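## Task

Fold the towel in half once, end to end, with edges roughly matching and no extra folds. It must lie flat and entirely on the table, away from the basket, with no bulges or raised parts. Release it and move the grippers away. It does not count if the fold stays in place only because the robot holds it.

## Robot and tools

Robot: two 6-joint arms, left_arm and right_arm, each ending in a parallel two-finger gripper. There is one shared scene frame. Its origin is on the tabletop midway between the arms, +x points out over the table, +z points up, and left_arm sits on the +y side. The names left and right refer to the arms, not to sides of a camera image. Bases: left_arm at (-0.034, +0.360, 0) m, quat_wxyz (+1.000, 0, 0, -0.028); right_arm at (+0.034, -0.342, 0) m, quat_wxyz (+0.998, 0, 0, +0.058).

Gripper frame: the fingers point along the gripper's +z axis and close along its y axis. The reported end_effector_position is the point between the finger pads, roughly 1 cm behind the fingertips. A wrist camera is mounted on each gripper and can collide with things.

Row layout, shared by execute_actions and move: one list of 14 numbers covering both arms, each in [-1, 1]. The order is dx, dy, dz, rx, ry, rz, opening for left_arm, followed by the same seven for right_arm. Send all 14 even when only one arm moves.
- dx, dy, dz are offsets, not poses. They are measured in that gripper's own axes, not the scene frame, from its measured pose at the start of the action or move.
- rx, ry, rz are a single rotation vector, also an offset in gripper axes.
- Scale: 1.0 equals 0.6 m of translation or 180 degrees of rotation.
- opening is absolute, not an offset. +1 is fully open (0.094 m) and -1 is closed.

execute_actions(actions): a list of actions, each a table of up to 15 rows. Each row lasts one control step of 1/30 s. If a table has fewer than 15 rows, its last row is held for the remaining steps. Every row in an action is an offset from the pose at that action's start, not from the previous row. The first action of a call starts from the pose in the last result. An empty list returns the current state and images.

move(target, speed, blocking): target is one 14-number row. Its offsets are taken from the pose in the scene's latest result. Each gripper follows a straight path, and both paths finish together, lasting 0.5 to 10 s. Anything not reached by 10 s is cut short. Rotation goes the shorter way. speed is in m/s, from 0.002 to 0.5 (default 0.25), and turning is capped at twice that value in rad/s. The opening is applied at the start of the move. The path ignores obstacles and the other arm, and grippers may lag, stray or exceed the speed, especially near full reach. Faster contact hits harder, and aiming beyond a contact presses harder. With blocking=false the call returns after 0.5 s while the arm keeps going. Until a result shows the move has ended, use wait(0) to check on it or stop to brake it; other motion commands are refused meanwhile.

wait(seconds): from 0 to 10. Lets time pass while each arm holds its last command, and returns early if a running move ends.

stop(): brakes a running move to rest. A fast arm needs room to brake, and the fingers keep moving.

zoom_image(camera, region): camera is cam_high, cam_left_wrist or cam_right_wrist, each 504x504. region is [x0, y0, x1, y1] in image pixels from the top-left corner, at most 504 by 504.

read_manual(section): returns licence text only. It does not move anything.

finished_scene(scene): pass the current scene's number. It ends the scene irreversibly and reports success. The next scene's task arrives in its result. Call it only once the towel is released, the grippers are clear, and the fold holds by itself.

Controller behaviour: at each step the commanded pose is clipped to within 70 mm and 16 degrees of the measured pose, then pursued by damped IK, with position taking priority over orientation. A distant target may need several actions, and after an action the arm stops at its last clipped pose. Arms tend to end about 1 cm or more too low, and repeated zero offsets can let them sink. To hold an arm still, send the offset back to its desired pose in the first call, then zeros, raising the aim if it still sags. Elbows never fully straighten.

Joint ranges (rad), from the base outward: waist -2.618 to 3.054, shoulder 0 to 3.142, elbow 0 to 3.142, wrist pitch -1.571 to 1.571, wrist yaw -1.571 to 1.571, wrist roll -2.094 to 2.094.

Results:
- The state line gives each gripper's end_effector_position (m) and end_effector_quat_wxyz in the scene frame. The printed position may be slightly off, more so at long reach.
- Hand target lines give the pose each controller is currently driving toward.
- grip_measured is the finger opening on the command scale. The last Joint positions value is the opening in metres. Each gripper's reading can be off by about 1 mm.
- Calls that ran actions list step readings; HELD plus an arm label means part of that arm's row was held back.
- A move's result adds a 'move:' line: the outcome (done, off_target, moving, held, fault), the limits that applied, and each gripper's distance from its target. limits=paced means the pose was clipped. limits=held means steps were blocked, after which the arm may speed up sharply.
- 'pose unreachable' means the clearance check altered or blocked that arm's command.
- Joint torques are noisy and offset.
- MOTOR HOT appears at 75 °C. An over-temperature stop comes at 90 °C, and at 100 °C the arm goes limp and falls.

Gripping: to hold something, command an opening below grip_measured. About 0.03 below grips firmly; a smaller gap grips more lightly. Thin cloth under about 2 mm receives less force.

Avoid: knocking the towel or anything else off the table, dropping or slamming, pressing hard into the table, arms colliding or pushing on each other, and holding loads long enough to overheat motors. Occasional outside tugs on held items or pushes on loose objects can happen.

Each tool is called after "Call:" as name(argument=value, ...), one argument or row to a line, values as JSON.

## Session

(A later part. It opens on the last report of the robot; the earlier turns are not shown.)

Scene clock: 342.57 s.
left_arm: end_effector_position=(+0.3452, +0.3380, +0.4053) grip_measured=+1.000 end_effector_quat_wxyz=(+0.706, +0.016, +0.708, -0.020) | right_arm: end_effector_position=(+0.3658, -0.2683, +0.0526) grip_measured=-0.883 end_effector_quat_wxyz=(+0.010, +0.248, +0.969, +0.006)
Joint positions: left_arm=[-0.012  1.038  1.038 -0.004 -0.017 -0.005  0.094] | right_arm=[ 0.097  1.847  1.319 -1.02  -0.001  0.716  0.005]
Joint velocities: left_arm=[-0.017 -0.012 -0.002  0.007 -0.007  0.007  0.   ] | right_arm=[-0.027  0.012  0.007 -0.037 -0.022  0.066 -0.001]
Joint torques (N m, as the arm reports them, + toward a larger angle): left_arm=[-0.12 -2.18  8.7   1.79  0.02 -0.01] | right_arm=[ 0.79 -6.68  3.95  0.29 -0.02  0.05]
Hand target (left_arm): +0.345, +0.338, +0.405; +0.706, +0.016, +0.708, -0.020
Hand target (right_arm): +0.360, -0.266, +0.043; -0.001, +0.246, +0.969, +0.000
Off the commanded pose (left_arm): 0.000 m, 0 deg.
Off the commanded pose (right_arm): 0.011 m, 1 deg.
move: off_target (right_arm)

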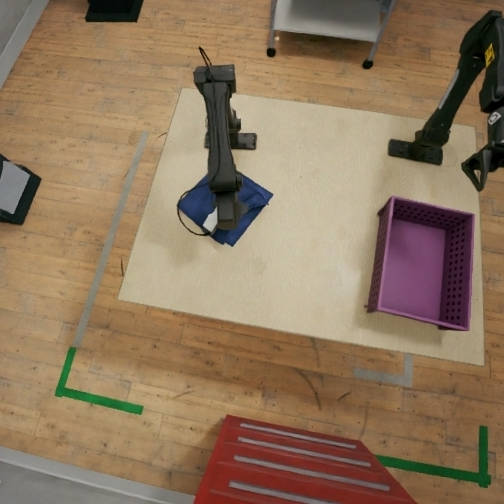

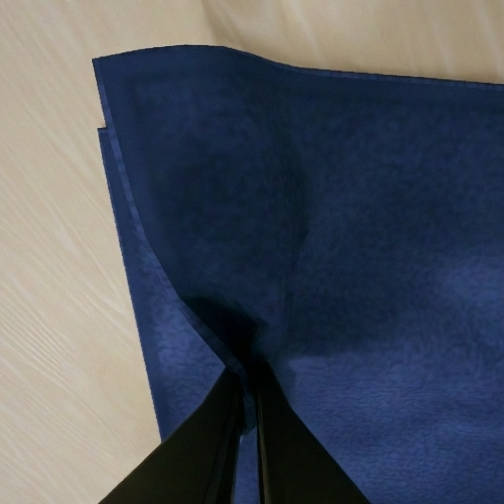

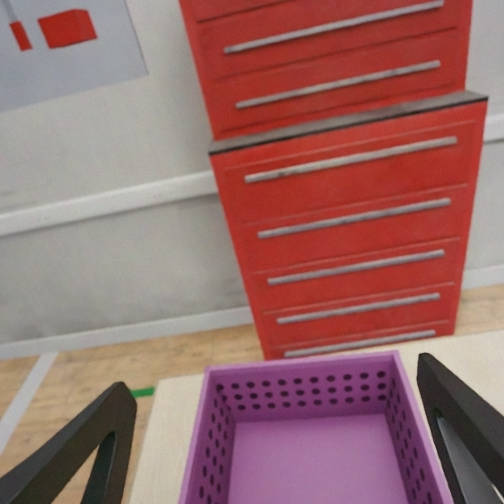

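Top is offset ~2.5 cm toward −x_g; shift and release.

Call:
move(
  target=[0,0,0,0,0,0,1, 0.045,0,0.02,0,0,0,-1],
  speed=0.06,
)

Call:
move(
  target=[0,0,0,0,0,0,1, 0,0,0,0,0,0,1],
)

Call:
move(
  target=[0,0,0,0,0,0,1, 0,0,-0.22,0,0,0,1],
  speed=0.12,
)

Scene clock: 348.73 s.
left_arm: end_effector_position=(+0.3452, +0.3380, +0.4053) grip_measured=+1.000 end_effector_quat_wxyz=(+0.706, +0.016, +0.708, -0.020) | right_arm: end_effector_position=(+0.3460, -0.2577, +0.0388) grip_measured=-0.883 end_effector_quat_wxyz=(+0.005, +0.250, +0.968, +0.003)
Joint positions: left_arm=[-0.012  1.038  1.038 -0.004 -0.017 -0.005  0.094] | right_arm=[ 0.142  1.814  1.219 -0.964 -0.001  0.764  0.005]
Joint velocities: left_arm=[-0.012  0.012 -0.012  0.037  0.007 -0.007  0.   ] | right_arm=[-0.012  0.002 -0.007 -0.022  0.037  0.007 -0.002]
Joint torques (N m, as the arm reports them, + toward a larger angle): left_arm=[-0.04 -2.28  8.67  1.79  0.   -0.02] | right_arm=[ 0.78 -8.76  3.54  0.29 -0.01  0.07]
Hand target (left_arm): +0.345, +0.338, +0.405; +0.706, +0.016, +0.708, -0.020
Hand target (right_arm): +0.342, -0.255, +0.040; +0.010, +0.248, +0.969, +0.006
Off the commanded pose (left_arm): 0.000 m, 0 deg.
Off the commanded pose (right_arm): 0.005 m, 1 deg.
move: done

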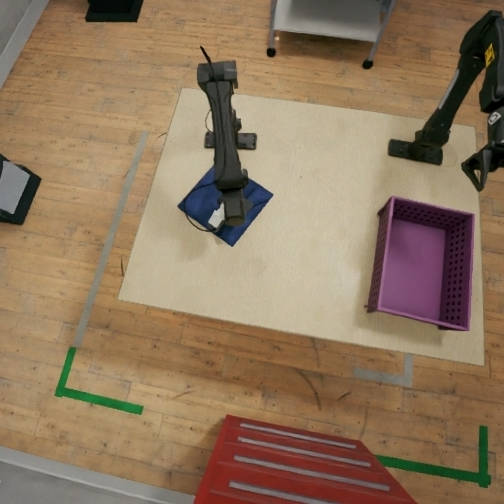

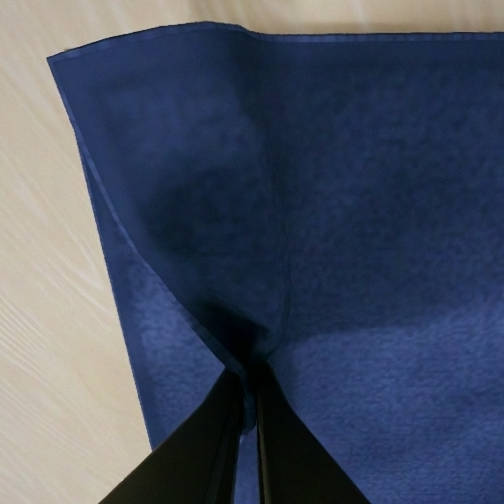

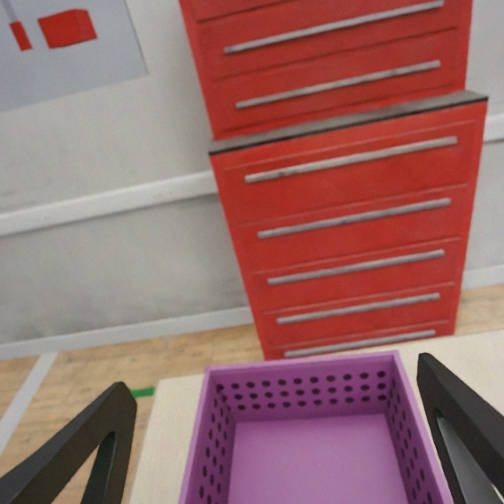

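Scene clock: 349.23 s.
left_arm: end_effector_position=(+0.3452, +0.3380, +0.4053) grip_measured=+1.000 end_effector_quat_wxyz=(+0.706, +0.016, +0.708, -0.020) | right_arm: end_effector_position=(+0.3460, -0.2577, +0.0388) grip_measured=+1.000 end_effector_quat_wxyz=(+0.005, +0.250, +0.968, +0.003)
Joint positions: left_arm=[-0.012  1.038  1.038 -0.004 -0.017 -0.005  0.094] | right_arm=[ 0.142  1.814  1.219 -0.964 -0.001  0.764  0.094]
Joint velocities: left_arm=[-0.002 -0.017 -0.007 -0.007  0.037  0.022  0.   ] | right_arm=[-0.012 -0.002  0.007 -0.022 -0.037  0.051  0.   ]
Joint torques (N m, as the arm reports them, + toward a larger angle): left_arm=[-0.02 -2.16  8.58  1.79  0.02 -0.03] | right_arm=[-0.03 -7.33  5.28  0.2   0.    0.04]
Hand target (left_arm): +0.345, +0.338, +0.405; +0.706, +0.016, +0.708, -0.020
Hand target (right_arm): +0.346, -0.258, +0.039; +0.005, +0.250, +0.968, +0.003
Off the commanded pose (left_arm): 0.000 m, 0 deg.
Off the commanded pose (right_arm): 0.000 m, 0 deg.
move: done

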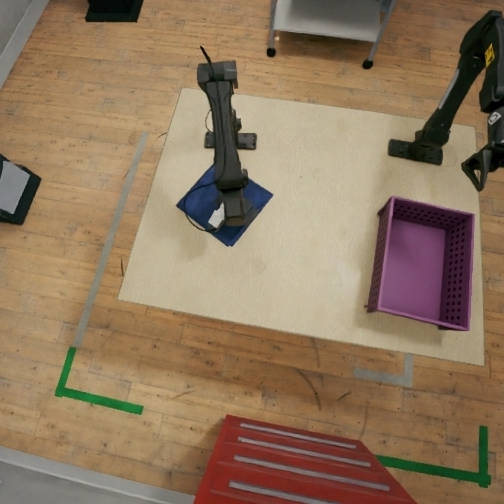

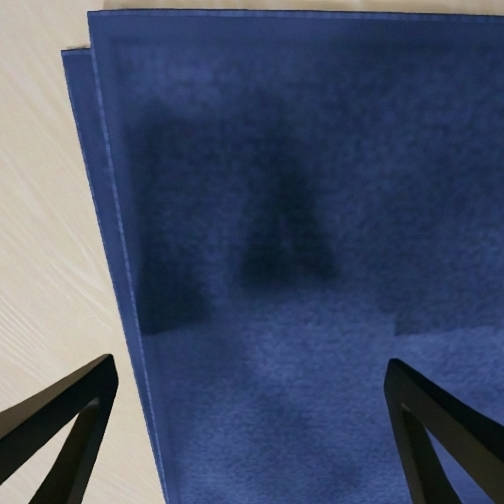

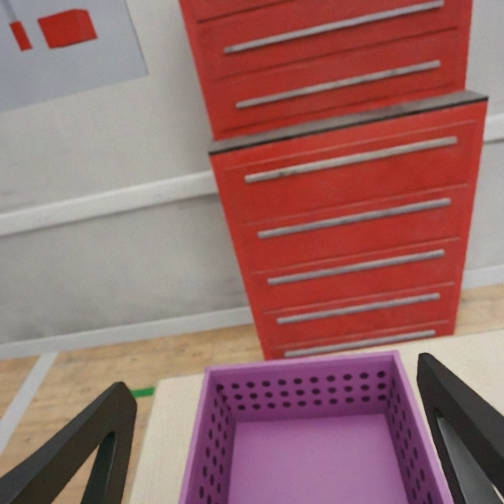

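Scene clock: 350.97 s.
left_arm: end_effector_position=(+0.3452, +0.3380, +0.4053) grip_measured=+1.000 end_effector_quat_wxyz=(+0.706, +0.016, +0.708, -0.020) | right_arm: end_effector_position=(+0.3444, -0.2581, +0.1620) grip_measured=+1.000 end_effector_quat_wxyz=(-0.004, +0.250, +0.968, -0.001)
Joint positions: left_arm=[-0.012  1.038  1.038 -0.004 -0.017 -0.005  0.094] | right_arm=[ 0.142  1.774  1.666 -1.471 -0.001  0.764  0.094]
Joint velocities: left_arm=[-0.012 -0.012 -0.017  0.066 -0.095 -0.081  0.   ] | right_arm=[ 0.007 -0.012  0.007 -0.022 -0.037 -0.022  0.   ]
Joint torques (N m, as the arm reports them, + toward a larger angle): left_arm=[-0.04 -2.29  8.67  1.8   0.02  0.  ] | right_arm=[-0.05 -7.62  7.23  0.08 -0.01  0.03]
Hand target (left_arm): +0.345, +0.338, +0.405; +0.706, +0.016, +0.708, -0.020
Hand target (right_arm): +0.346, -0.258, +0.170; +0.005, +0.250, +0.968, +0.003
Off the commanded pose (left_arm): 0.000 m, 0 deg.
Off the commanded pose (right_arm): 0.009 m, 1 deg.
move: done

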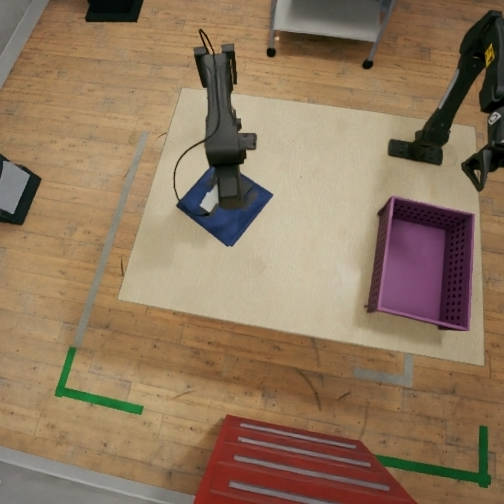

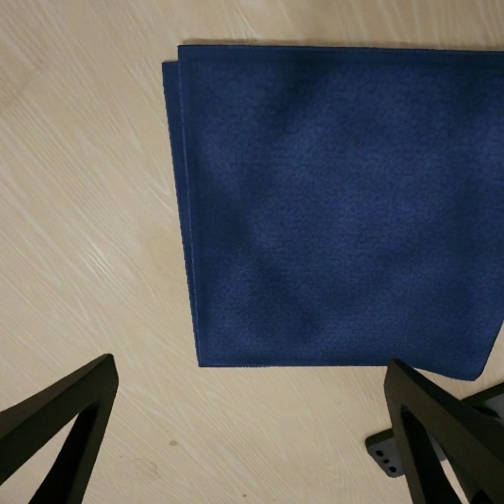

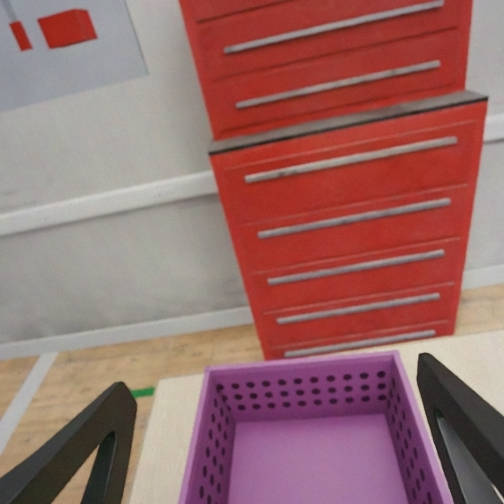

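Call:
move(
  target=[0,0,0,0,0,0,1, 0.15,0.3,-0.1,0,0,0,1],
)

Call:
finished_scene(
  scene=2,
)

Scene clock: 356.07 s.
left_arm: end_effector_position=(+0.3452, +0.3380, +0.4053) grip_measured=+1.000 end_effector_quat_wxyz=(+0.706, +0.016, +0.708, -0.020) | right_arm: end_effector_position=(+0.3499, -0.0576, +0.2239) grip_measured=+1.000 end_effector_quat_wxyz=(+0.063, +0.244, +0.962, +0.102)
Joint positions: left_arm=[-0.012  1.038  1.038 -0.004 -0.017 -0.005  0.094] | right_arm=[ 0.609  2.038  2.254 -1.546 -0.01   1.223  0.094]
Joint velocities: left_arm=[-0.022 -0.012 -0.002 -0.007 -0.022  0.051  0.   ] | right_arm=[ 0.017 -0.002 -0.017  0.007 -0.051  0.066  0.   ]
Joint torques (N m, as the arm reports them, + toward a larger angle): left_arm=[-0.06 -2.33  8.73  1.78  0.    0.  ] | right_arm=[-0.23 -7.8   7.11  0.5   0.    0.05]
Hand target (left_arm): +0.345, +0.338, +0.405; +0.706, +0.016, +0.708, -0.020
Hand target (right_arm): +0.352, -0.057, +0.222; +0.059, +0.249, +0.962, +0.099
Off the commanded pose (left_arm): 0.000 m, 0 deg.
Off the commanded pose (right_arm): 0.004 m, 14 deg.
joint sent to its limit (right arm) — the command would take joint 4 (wrist pitch) past its lower limit, so that joint was sent only as far as its limit.
move: off_target (right_arm)

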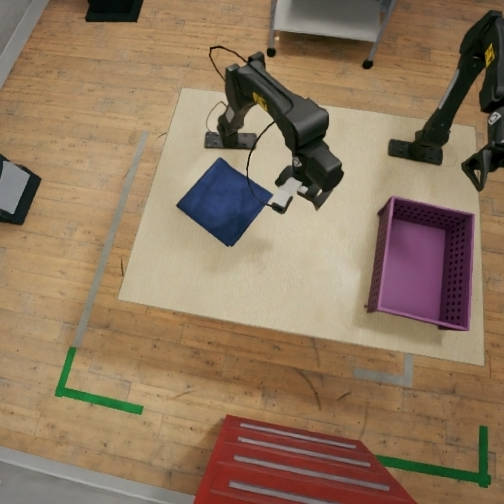

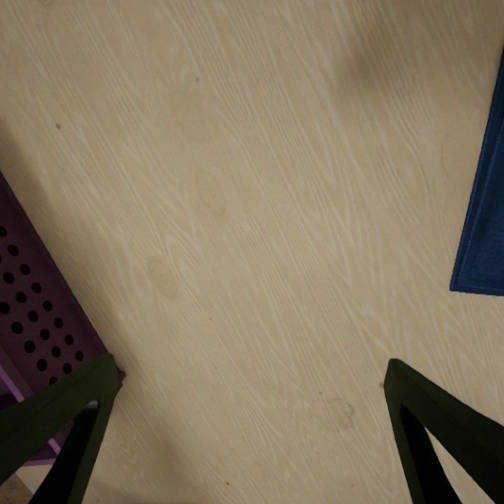

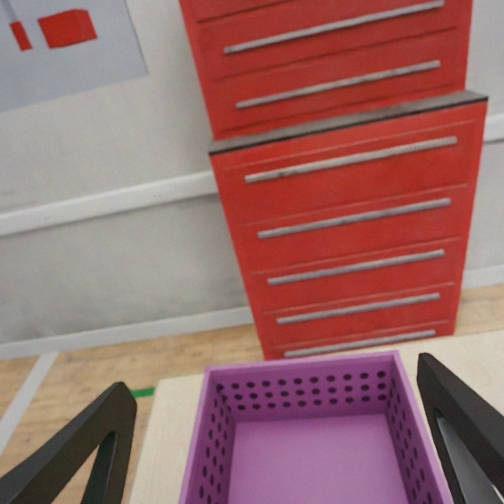

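The scene is finished: the task was done.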